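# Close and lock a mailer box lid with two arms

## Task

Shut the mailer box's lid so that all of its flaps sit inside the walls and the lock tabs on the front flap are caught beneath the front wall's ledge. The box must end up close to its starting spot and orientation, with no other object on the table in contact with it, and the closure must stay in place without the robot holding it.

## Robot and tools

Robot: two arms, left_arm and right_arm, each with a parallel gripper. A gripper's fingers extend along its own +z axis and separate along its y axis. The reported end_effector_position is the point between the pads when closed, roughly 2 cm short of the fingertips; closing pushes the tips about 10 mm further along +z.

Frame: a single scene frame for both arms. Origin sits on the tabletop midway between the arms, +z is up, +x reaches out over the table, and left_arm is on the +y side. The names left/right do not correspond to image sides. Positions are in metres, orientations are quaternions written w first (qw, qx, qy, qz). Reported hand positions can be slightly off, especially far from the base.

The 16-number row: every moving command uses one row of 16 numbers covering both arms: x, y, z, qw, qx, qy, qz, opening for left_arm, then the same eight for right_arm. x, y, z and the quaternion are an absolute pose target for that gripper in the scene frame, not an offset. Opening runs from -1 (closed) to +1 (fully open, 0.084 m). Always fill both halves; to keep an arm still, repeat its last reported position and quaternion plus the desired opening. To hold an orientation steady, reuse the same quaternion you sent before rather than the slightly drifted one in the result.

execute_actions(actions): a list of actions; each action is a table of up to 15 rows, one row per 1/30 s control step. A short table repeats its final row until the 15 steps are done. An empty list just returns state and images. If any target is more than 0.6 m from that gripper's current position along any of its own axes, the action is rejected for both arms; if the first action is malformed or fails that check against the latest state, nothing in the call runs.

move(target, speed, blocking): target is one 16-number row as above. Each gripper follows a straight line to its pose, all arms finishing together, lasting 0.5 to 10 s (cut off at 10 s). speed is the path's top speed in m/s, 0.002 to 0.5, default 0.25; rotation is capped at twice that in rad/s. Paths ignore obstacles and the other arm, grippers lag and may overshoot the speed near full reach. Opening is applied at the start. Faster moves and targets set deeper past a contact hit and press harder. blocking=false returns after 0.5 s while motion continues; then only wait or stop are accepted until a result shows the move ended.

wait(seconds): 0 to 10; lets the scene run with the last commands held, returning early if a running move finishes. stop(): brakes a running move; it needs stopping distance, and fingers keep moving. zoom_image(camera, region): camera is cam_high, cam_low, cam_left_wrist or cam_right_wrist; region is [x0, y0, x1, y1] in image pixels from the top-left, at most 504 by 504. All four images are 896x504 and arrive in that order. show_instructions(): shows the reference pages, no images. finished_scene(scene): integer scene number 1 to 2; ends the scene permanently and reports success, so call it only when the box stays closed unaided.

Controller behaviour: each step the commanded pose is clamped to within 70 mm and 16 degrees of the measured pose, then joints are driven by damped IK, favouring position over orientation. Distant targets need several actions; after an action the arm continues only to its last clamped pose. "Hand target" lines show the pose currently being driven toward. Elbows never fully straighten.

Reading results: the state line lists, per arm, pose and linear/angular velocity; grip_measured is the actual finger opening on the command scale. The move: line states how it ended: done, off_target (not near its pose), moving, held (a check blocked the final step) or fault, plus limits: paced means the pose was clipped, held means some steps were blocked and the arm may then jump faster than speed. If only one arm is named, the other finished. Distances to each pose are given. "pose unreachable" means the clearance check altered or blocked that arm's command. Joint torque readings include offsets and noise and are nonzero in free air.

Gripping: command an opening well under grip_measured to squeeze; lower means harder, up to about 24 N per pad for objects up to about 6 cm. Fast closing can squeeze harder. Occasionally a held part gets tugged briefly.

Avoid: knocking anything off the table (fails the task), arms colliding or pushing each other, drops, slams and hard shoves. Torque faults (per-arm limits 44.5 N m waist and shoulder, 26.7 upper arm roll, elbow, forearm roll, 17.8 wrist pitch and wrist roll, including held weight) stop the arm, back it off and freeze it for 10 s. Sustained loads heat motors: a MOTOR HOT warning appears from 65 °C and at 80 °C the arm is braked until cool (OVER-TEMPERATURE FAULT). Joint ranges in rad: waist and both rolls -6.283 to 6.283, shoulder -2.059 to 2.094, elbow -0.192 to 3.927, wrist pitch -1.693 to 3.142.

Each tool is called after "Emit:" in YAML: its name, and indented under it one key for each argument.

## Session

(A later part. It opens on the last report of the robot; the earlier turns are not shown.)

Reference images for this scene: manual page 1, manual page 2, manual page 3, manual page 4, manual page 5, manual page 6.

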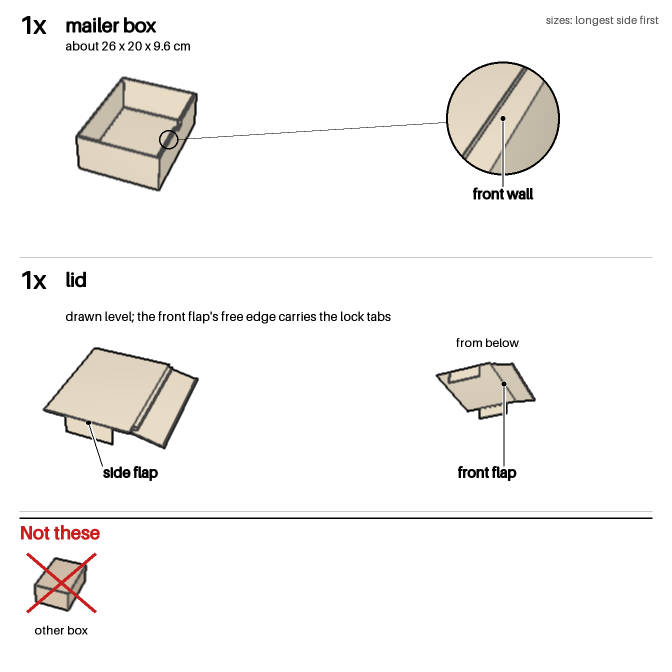

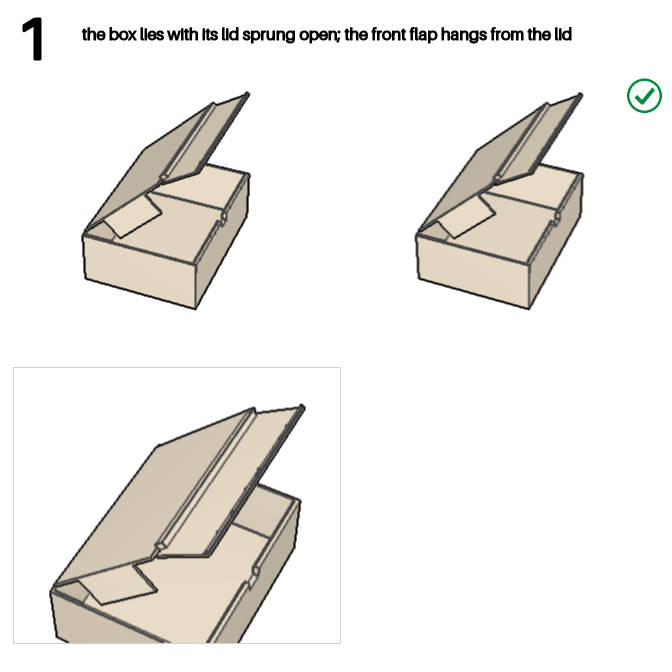

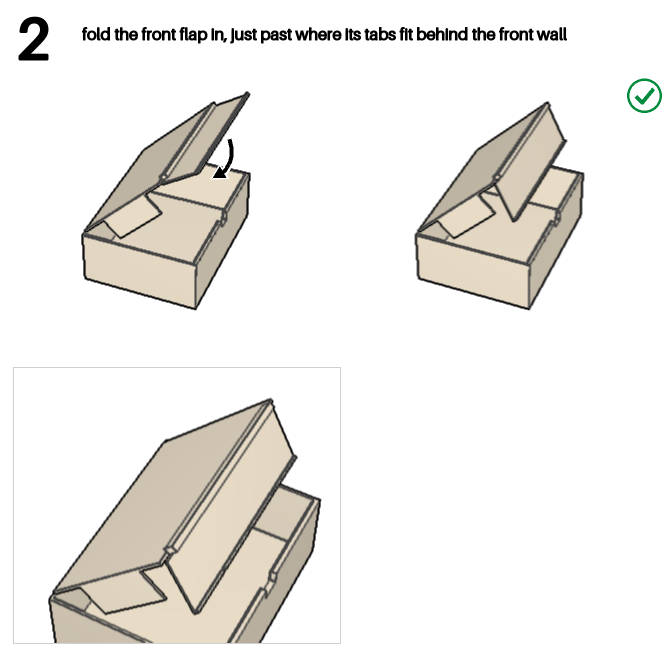

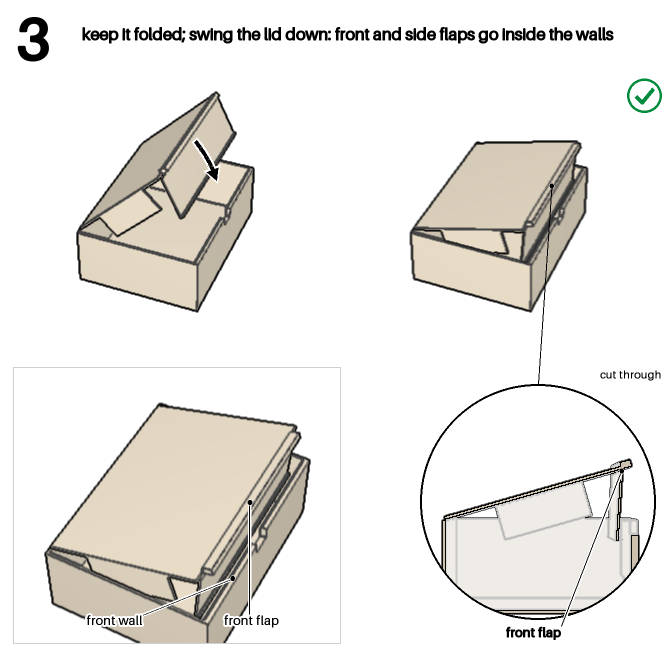

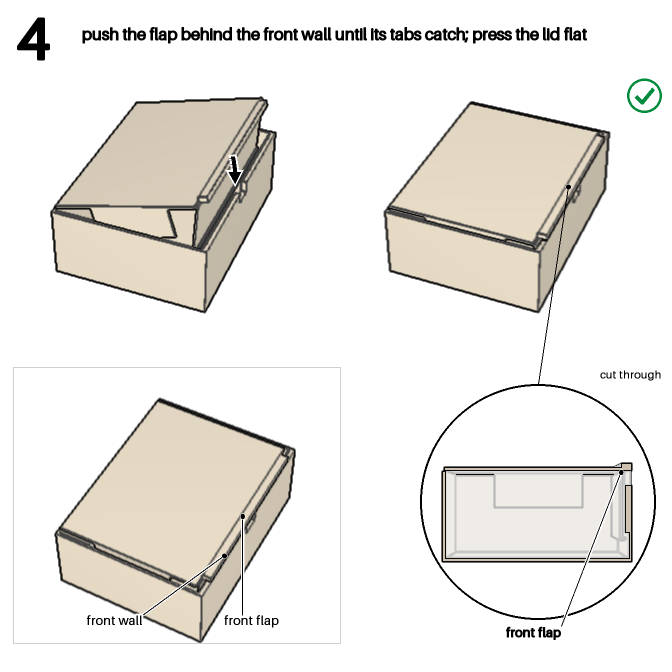

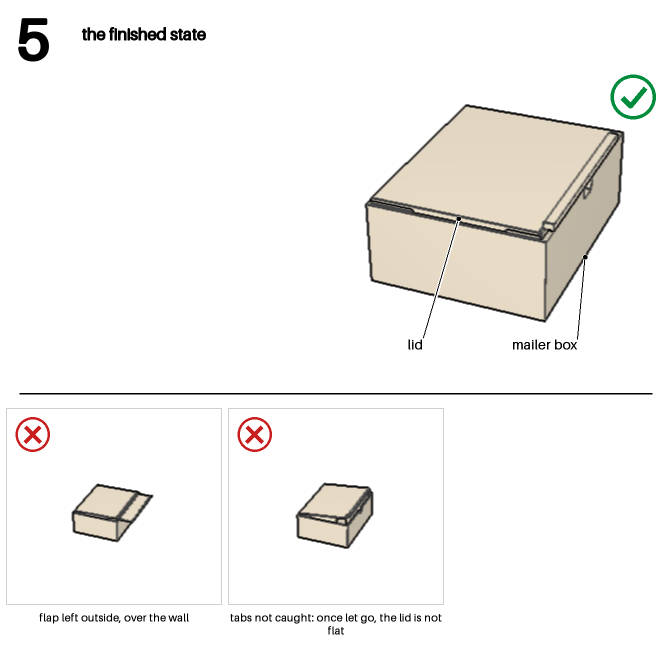

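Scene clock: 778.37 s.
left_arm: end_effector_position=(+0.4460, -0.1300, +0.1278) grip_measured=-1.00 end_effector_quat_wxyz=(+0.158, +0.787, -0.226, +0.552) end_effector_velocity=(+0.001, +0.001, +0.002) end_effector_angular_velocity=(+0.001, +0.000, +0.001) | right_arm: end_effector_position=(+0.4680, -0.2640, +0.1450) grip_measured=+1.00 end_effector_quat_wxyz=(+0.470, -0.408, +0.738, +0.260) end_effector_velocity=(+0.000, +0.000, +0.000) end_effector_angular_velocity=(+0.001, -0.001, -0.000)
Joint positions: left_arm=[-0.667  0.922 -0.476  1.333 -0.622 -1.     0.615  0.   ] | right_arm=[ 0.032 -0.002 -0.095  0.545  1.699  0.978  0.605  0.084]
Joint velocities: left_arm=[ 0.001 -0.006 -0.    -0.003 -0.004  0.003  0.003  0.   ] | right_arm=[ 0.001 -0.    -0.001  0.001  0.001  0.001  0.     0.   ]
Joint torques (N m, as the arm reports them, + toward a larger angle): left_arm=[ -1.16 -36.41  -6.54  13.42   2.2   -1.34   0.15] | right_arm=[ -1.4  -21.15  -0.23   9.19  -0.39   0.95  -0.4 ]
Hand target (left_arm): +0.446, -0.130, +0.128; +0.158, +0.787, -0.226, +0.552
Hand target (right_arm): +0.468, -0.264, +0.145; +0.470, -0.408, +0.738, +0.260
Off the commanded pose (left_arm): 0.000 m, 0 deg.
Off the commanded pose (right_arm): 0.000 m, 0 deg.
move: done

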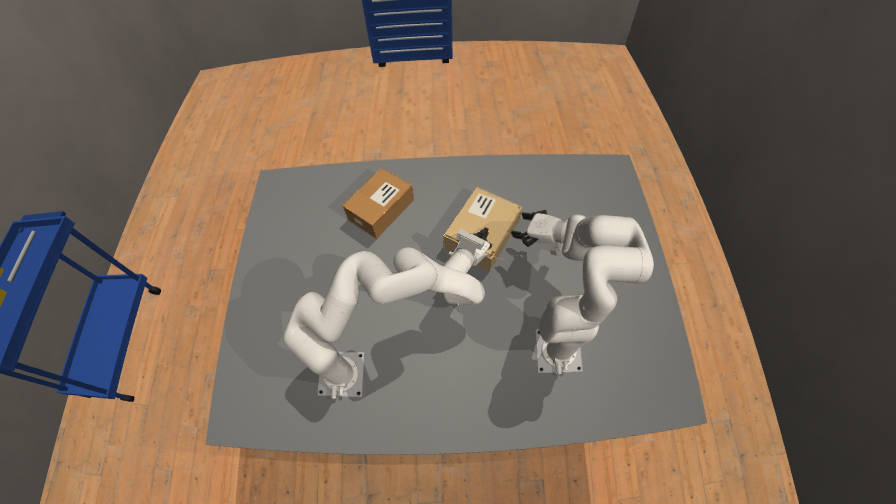

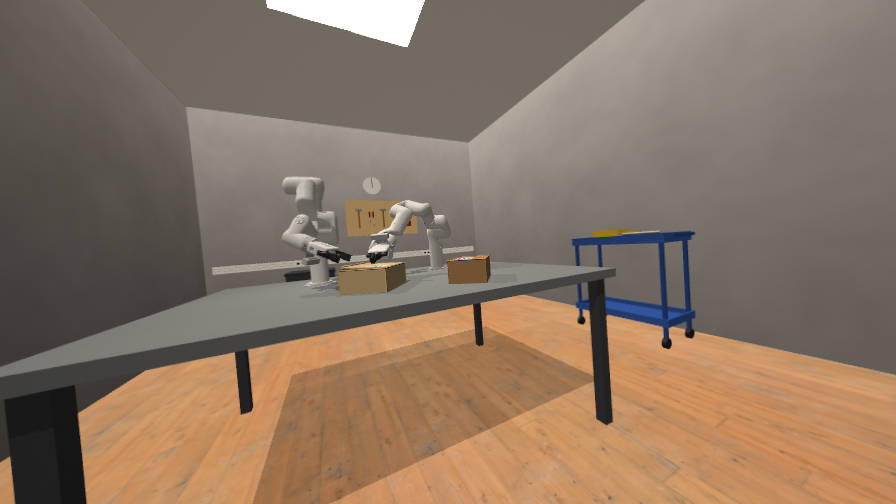

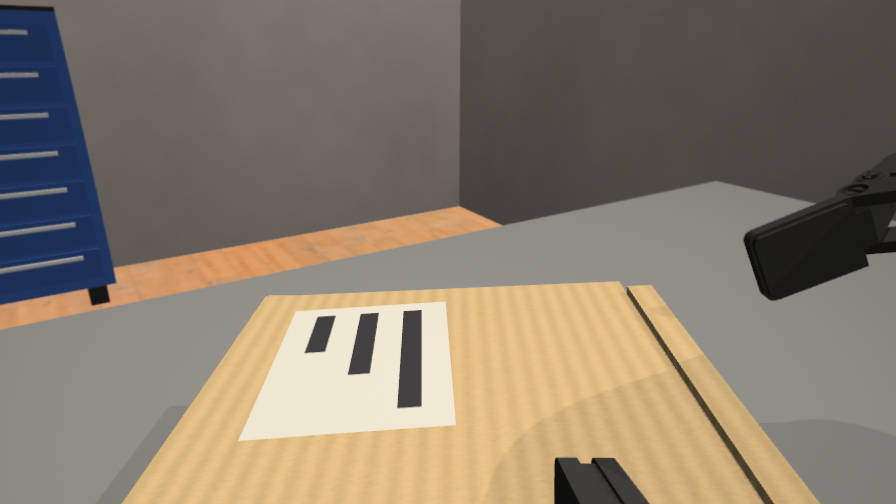

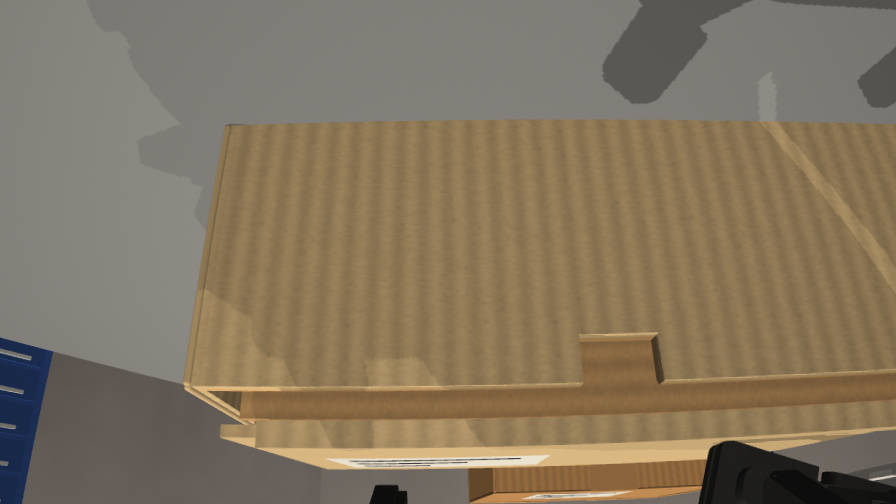

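Emit:
move:
  target: [0.446,-0.130,0.120,0.158,0.787,-0.226,0.552,-1,0.500,-0.285,0.165,0,0.484,-0.875,0,1]
  speed: 0.3

Emit:
move:
  target: [0.446,-0.130,0.120,0.158,0.787,-0.226,0.552,-1,0.520,-0.255,0.135,0,0.484,-0.875,0,1]
  speed: 0.08

Emit:
move:
  target: [0.446,-0.130,0.120,0.158,0.787,-0.226,0.552,-1,0.520,-0.255,0.110,0,0.484,-0.875,0,1]
  speed: 0.015

Emit:
move:
  target: [0.446,-0.130,0.130,0.158,0.787,-0.226,0.552,-1,0.520,-0.255,0.130,0,0.484,-0.875,0,1]
  speed: 0.01

Scene clock: 792.83 s.
left_arm: end_effector_position=(+0.4461, -0.1301, +0.1205) grip_measured=-1.00 end_effector_quat_wxyz=(+0.158, +0.787, -0.226, +0.552) end_effector_velocity=(-0.000, -0.000, -0.001) end_effector_angular_velocity=(+0.002, +0.003, -0.001) | right_arm: end_effector_position=(+0.4996, -0.2852, +0.1648) grip_measured=+1.00 end_effector_quat_wxyz=(+0.000, -0.485, +0.875, +0.001) end_effector_velocity=(-0.000, +0.002, +0.000) end_effector_angular_velocity=(-0.009, +0.011, +0.004)
Joint positions: left_arm=[-0.668  0.942 -0.473  1.341 -0.609 -1.009  0.607  0.   ] | right_arm=[ 0.106  0.092  0.147  1.036 -0.014  0.945  2.329  0.084]
Joint velocities: left_arm=[ 0.     0.001 -0.    -0.    -0.     0.002  0.     0.   ] | right_arm=[ 0.005  0.009  0.003  0.015 -0.01   0.019  0.01  -0.   ]
Joint torques (N m, as the arm reports them, + toward a larger angle): left_arm=[ -0.9  -34.5   -6.31  12.17   1.79  -0.66   0.15] | right_arm=[ -1.29 -29.03   0.1   11.53  -0.81  -0.69  -0.44]
Hand target (left_arm): +0.446, -0.130, +0.120; +0.158, +0.787, -0.226, +0.552
Hand target (right_arm): +0.500, -0.285, +0.165; -0.001, -0.485, +0.875, +0.001
Off the commanded pose (left_arm): 0.000 m, 0 deg.
Off the commanded pose (right_arm): 0.001 m, 0 deg.
move: done

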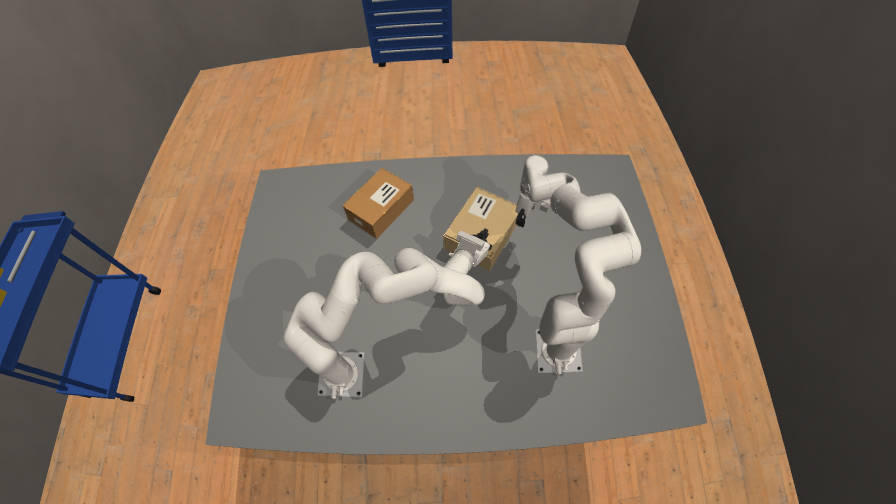

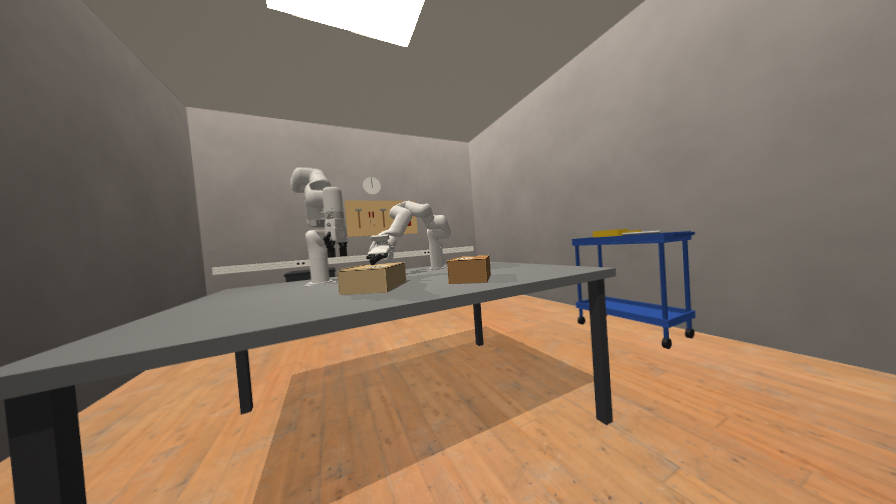

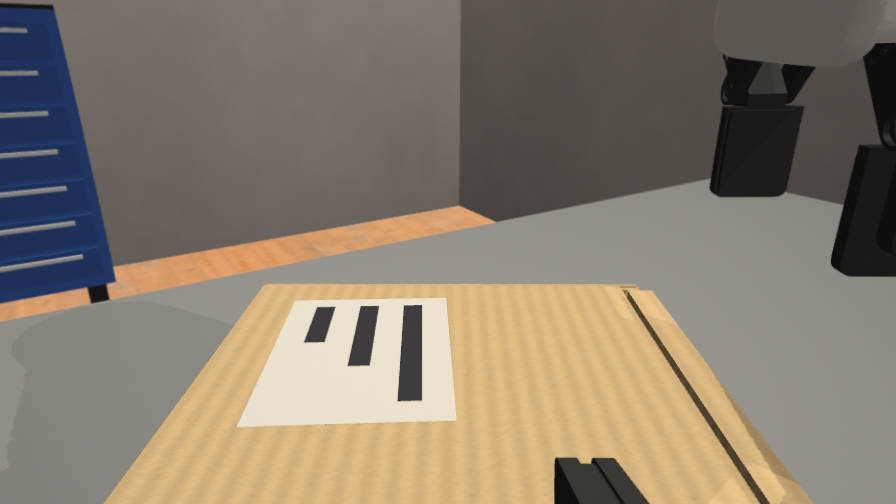

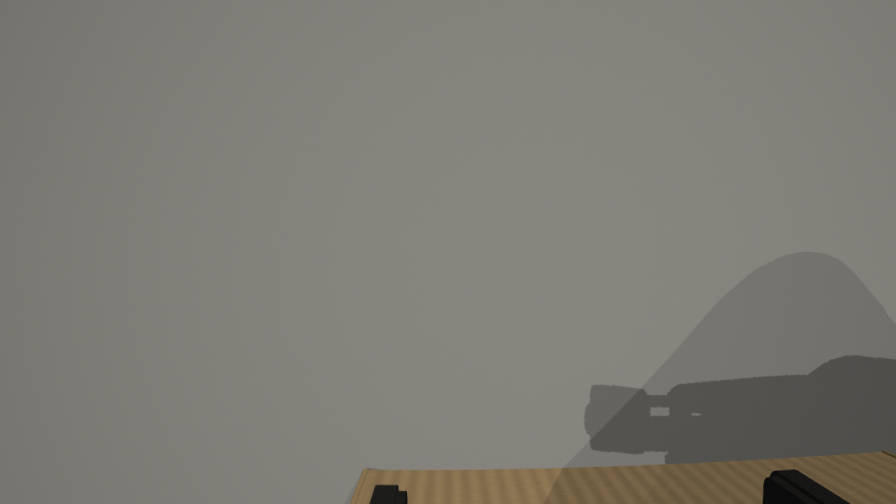

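Scene clock: 793.87 s.
left_arm: end_effector_position=(+0.4461, -0.1300, +0.1202) grip_measured=-1.00 end_effector_quat_wxyz=(+0.158, +0.787, -0.226, +0.552) end_effector_velocity=(-0.001, -0.001, -0.001) end_effector_angular_velocity=(+0.001, +0.002, -0.002) | right_arm: end_effector_position=(+0.5200, -0.2554, +0.1354) grip_measured=+1.00 end_effector_quat_wxyz=(+0.000, -0.484, +0.875, -0.000) end_effector_velocity=(+0.001, +0.003, -0.002) end_effector_angular_velocity=(+0.000, +0.000, +0.003)
Joint positions: left_arm=[-0.668  0.942 -0.473  1.341 -0.609 -1.009  0.607  0.   ] | right_arm=[ 0.142  0.215  0.167  1.102 -0.046  0.89   2.404  0.084]
Joint velocities: left_arm=[-0.001  0.001  0.    -0.    -0.     0.002  0.     0.   ] | right_arm=[ 0.004  0.007  0.001  0.004 -0.002 -0.003  0.004  0.   ]
Joint torques (N m, as the arm reports them, + toward a larger angle): left_arm=[ -0.8  -33.34  -6.04  11.45   1.56  -0.37   0.17] | right_arm=[ -1.41 -31.65   0.68  11.12  -0.5   -0.84  -0.29]
Hand target (left_arm): +0.446, -0.130, +0.120; +0.158, +0.787, -0.226, +0.552
Hand target (right_arm): +0.520, -0.255, +0.135; -0.000, -0.484, +0.875, -0.000
Off the commanded pose (left_arm): 0.000 m, 0 deg.
Off the commanded pose (right_arm): 0.001 m, 0 deg.
move: done

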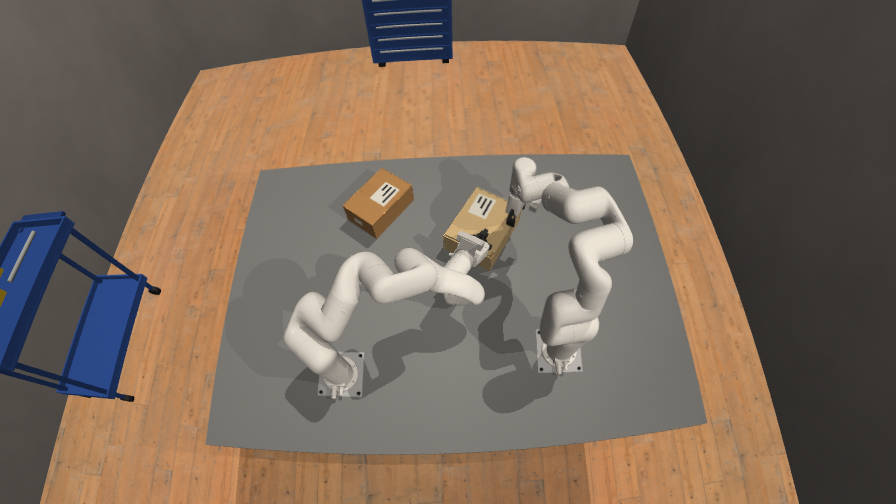

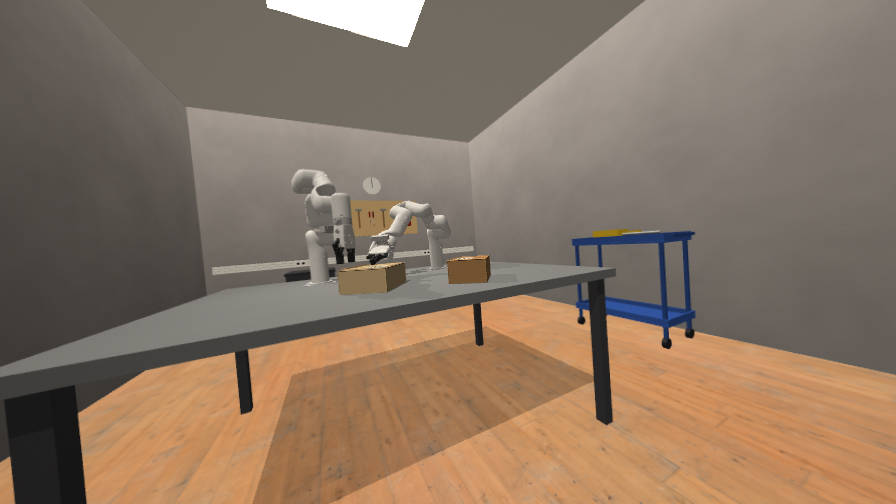

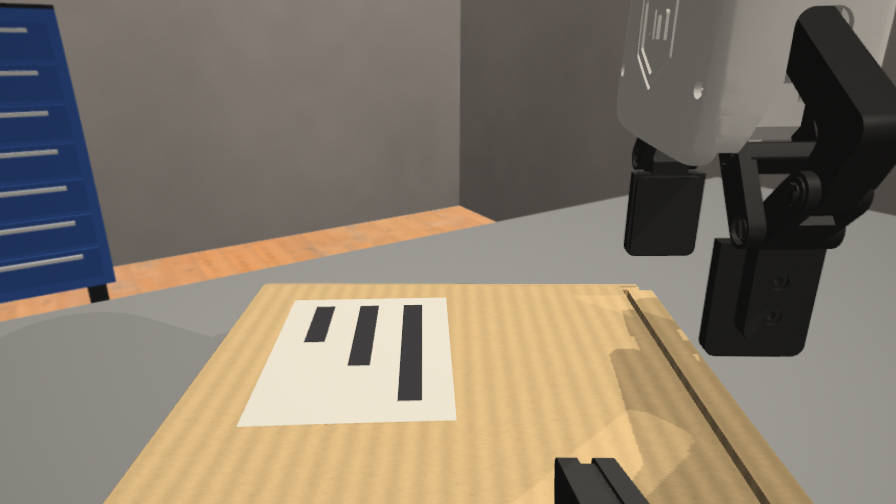

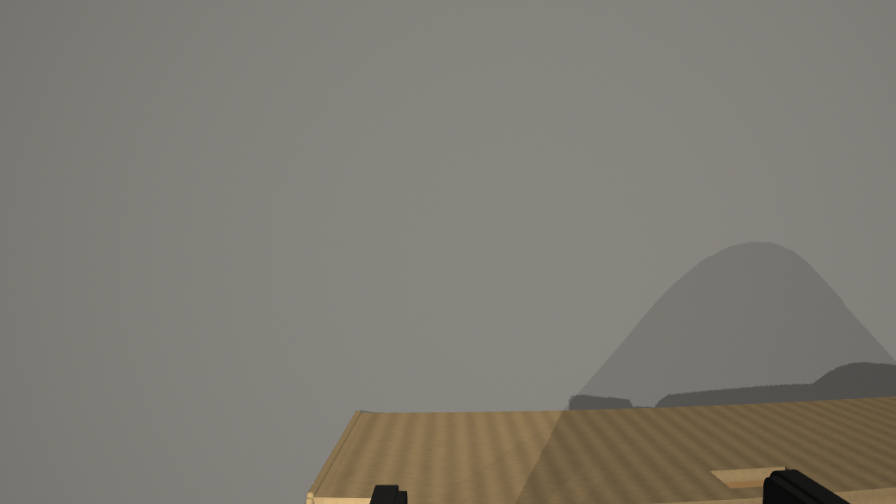

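Scene clock: 795.77 s.
left_arm: end_effector_position=(+0.4460, -0.1300, +0.1201) grip_measured=-1.00 end_effector_quat_wxyz=(+0.158, +0.787, -0.226, +0.552) end_effector_velocity=(-0.001, -0.000, -0.001) end_effector_angular_velocity=(+0.000, +0.001, -0.001) | right_arm: end_effector_position=(+0.5219, -0.2546, +0.1135) grip_measured=+1.00 end_effector_quat_wxyz=(+0.003, -0.484, +0.875, -0.001) end_effector_velocity=(-0.000, -0.000, -0.003) end_effector_angular_velocity=(-0.002, -0.000, +0.000)
Joint positions: left_arm=[-0.668  0.942 -0.473  1.341 -0.61  -1.009  0.607  0.   ] | right_arm=[ 0.145  0.252  0.164  1.08  -0.056  0.826  2.411  0.084]
Joint velocities: left_arm=[-0.001  0.001 -0.    -0.    -0.     0.    -0.     0.   ] | right_arm=[ 0.002  0.005 -0.002 -0.004 -0.003 -0.009  0.002  0.   ]
Joint torques (N m, as the arm reports them, + toward a larger angle): left_arm=[ -1.02 -32.51  -5.98  11.01   1.51  -0.14   0.24] | right_arm=[ -1.19 -16.15   0.01   6.52  -0.98  -1.3   -0.24]
Hand target (left_arm): +0.446, -0.130, +0.120; +0.158, +0.787, -0.226, +0.552
Hand target (right_arm): +0.520, -0.255, +0.110; -0.000, -0.484, +0.875, -0.000
Off the commanded pose (left_arm): 0.000 m, 0 deg.
Off the commanded pose (right_arm): 0.004 m, 0 deg.
move: off_target (right_arm)

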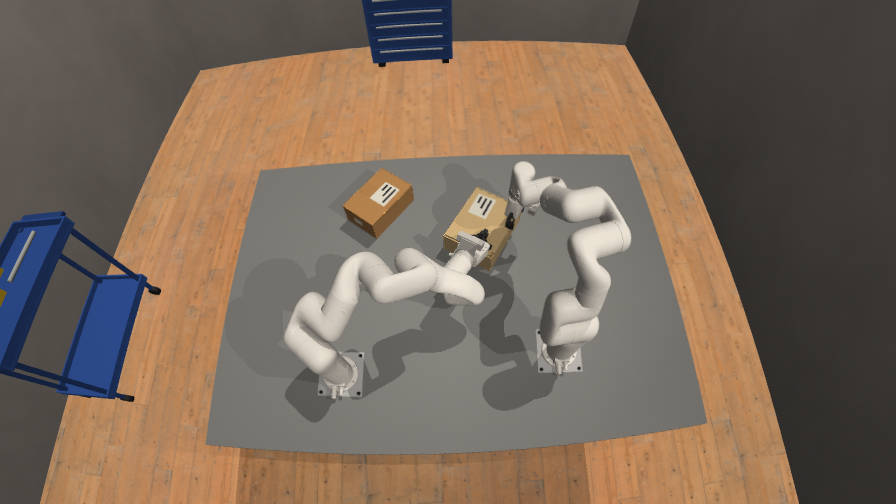

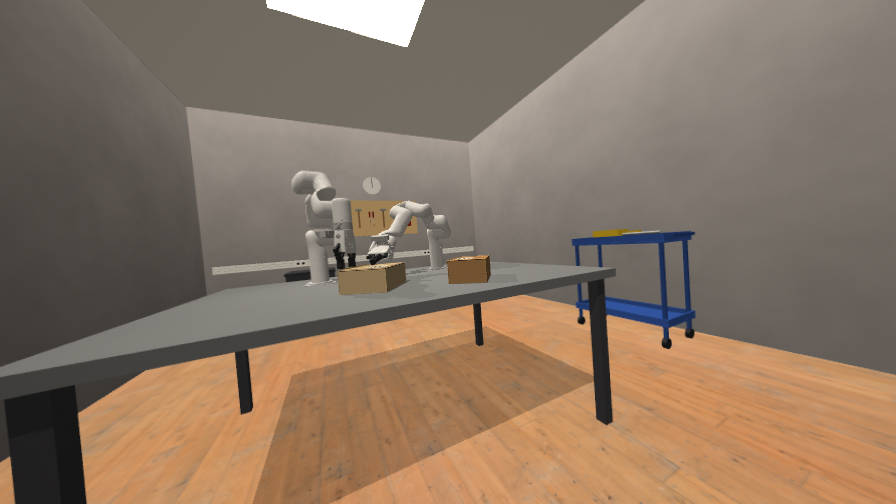

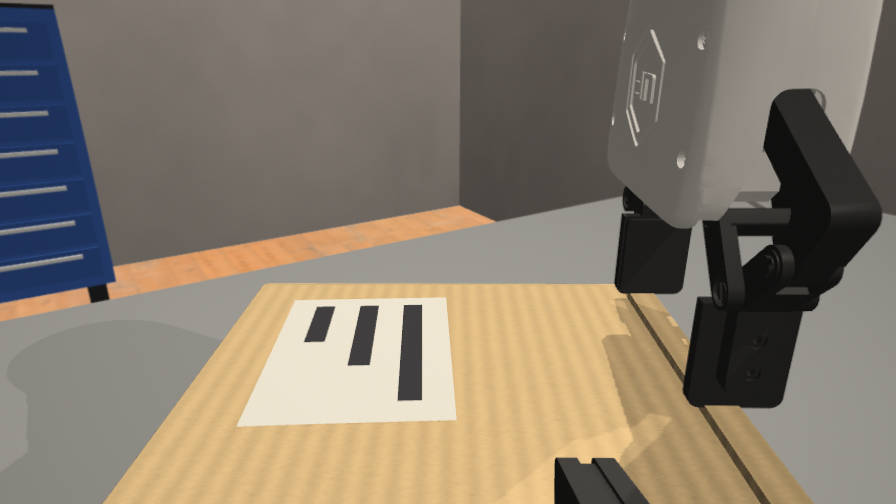

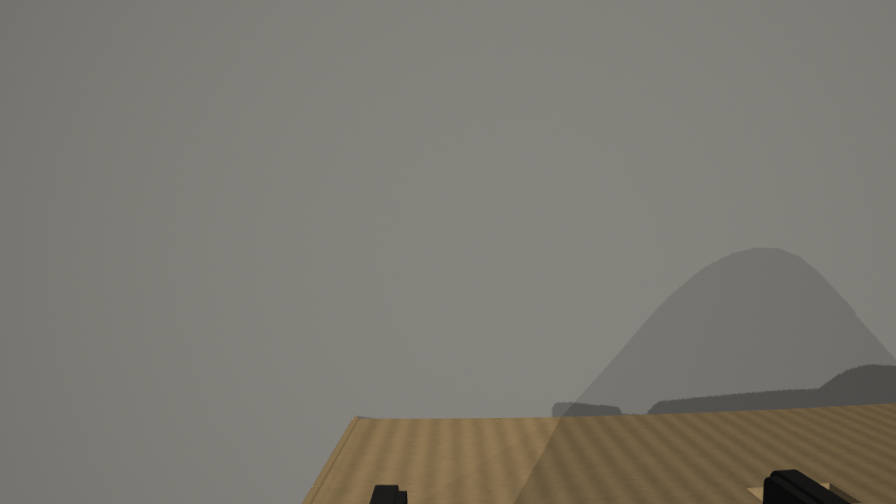

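Scene clock: 797.67 s.
left_arm: end_effector_position=(+0.4460, -0.1300, +0.1299) grip_measured=-1.00 end_effector_quat_wxyz=(+0.158, +0.787, -0.226, +0.552) end_effector_velocity=(+0.000, +0.000, +0.001) end_effector_angular_velocity=(+0.001, +0.001, -0.000) | right_arm: end_effector_position=(+0.5201, -0.2550, +0.1298) grip_measured=+1.00 end_effector_quat_wxyz=(+0.000, -0.484, +0.875, +0.000) end_effector_velocity=(-0.001, +0.001, +0.002) end_effector_angular_velocity=(-0.000, +0.002, +0.003)
Joint positions: left_arm=[-0.666  0.916 -0.477  1.331 -0.626 -0.997  0.618  0.   ] | right_arm=[ 0.143  0.224  0.166  1.097 -0.048  0.876  2.405  0.084]
Joint velocities: left_arm=[ 0.001 -0.003  0.    -0.001 -0.002  0.004  0.002  0.   ] | right_arm=[ 0.001 -0.003  0.001  0.002  0.001  0.007 -0.002 -0.   ]
Joint torques (N m, as the arm reports them, + toward a larger angle): left_arm=[ -1.41 -36.47  -6.54  13.5    2.15  -1.19   0.02] | right_arm=[ -1.13 -31.5    0.61  11.25  -0.66  -1.    -0.36]
Hand target (left_arm): +0.446, -0.130, +0.130; +0.158, +0.787, -0.226, +0.552
Hand target (right_arm): +0.520, -0.255, +0.130; +0.000, -0.484, +0.875, +0.000
Off the commanded pose (left_arm): 0.000 m, 0 deg.
Off the commanded pose (right_arm): 0.000 m, 0 deg.
move: done

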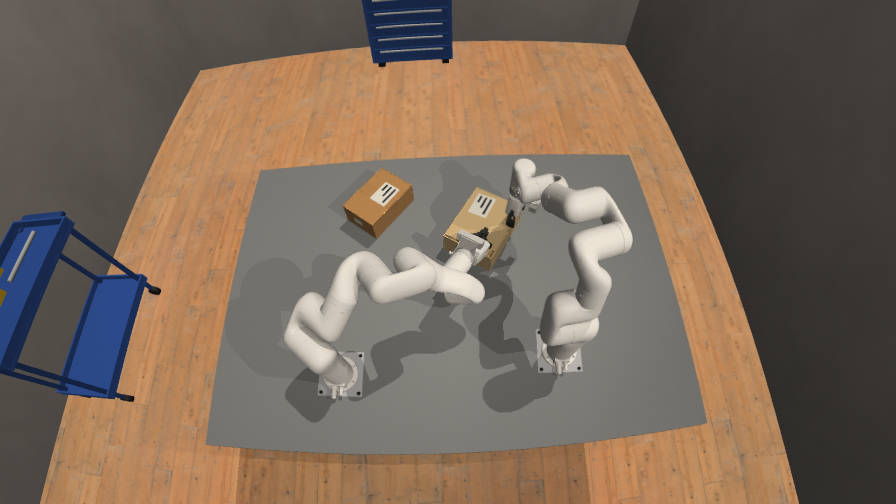

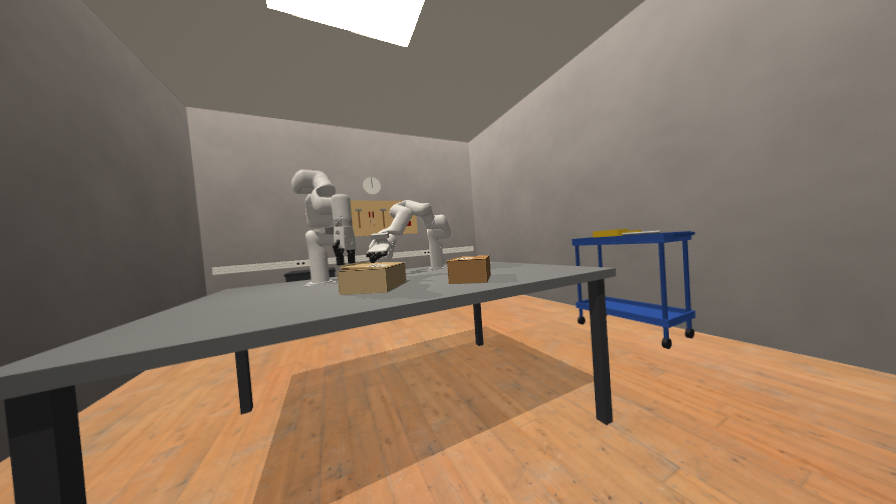

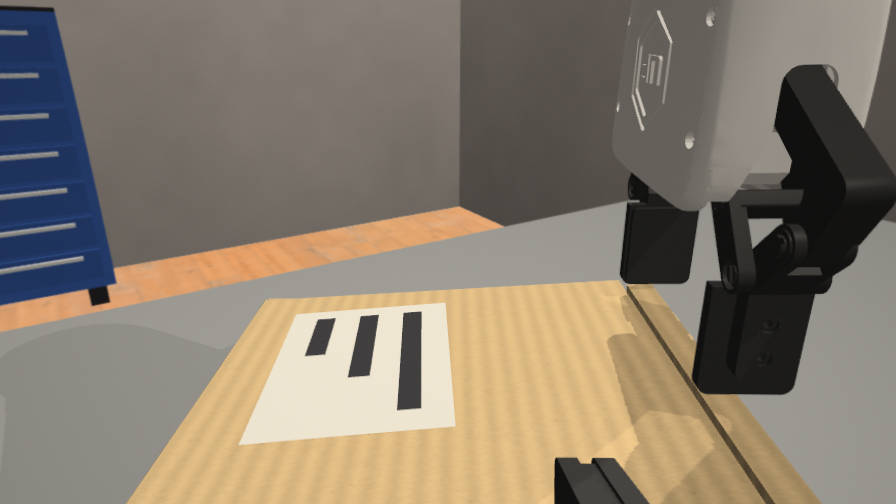

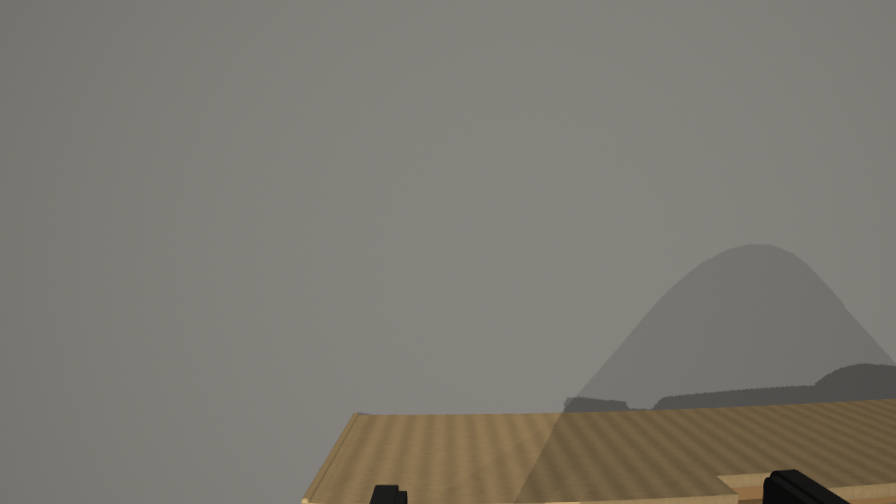

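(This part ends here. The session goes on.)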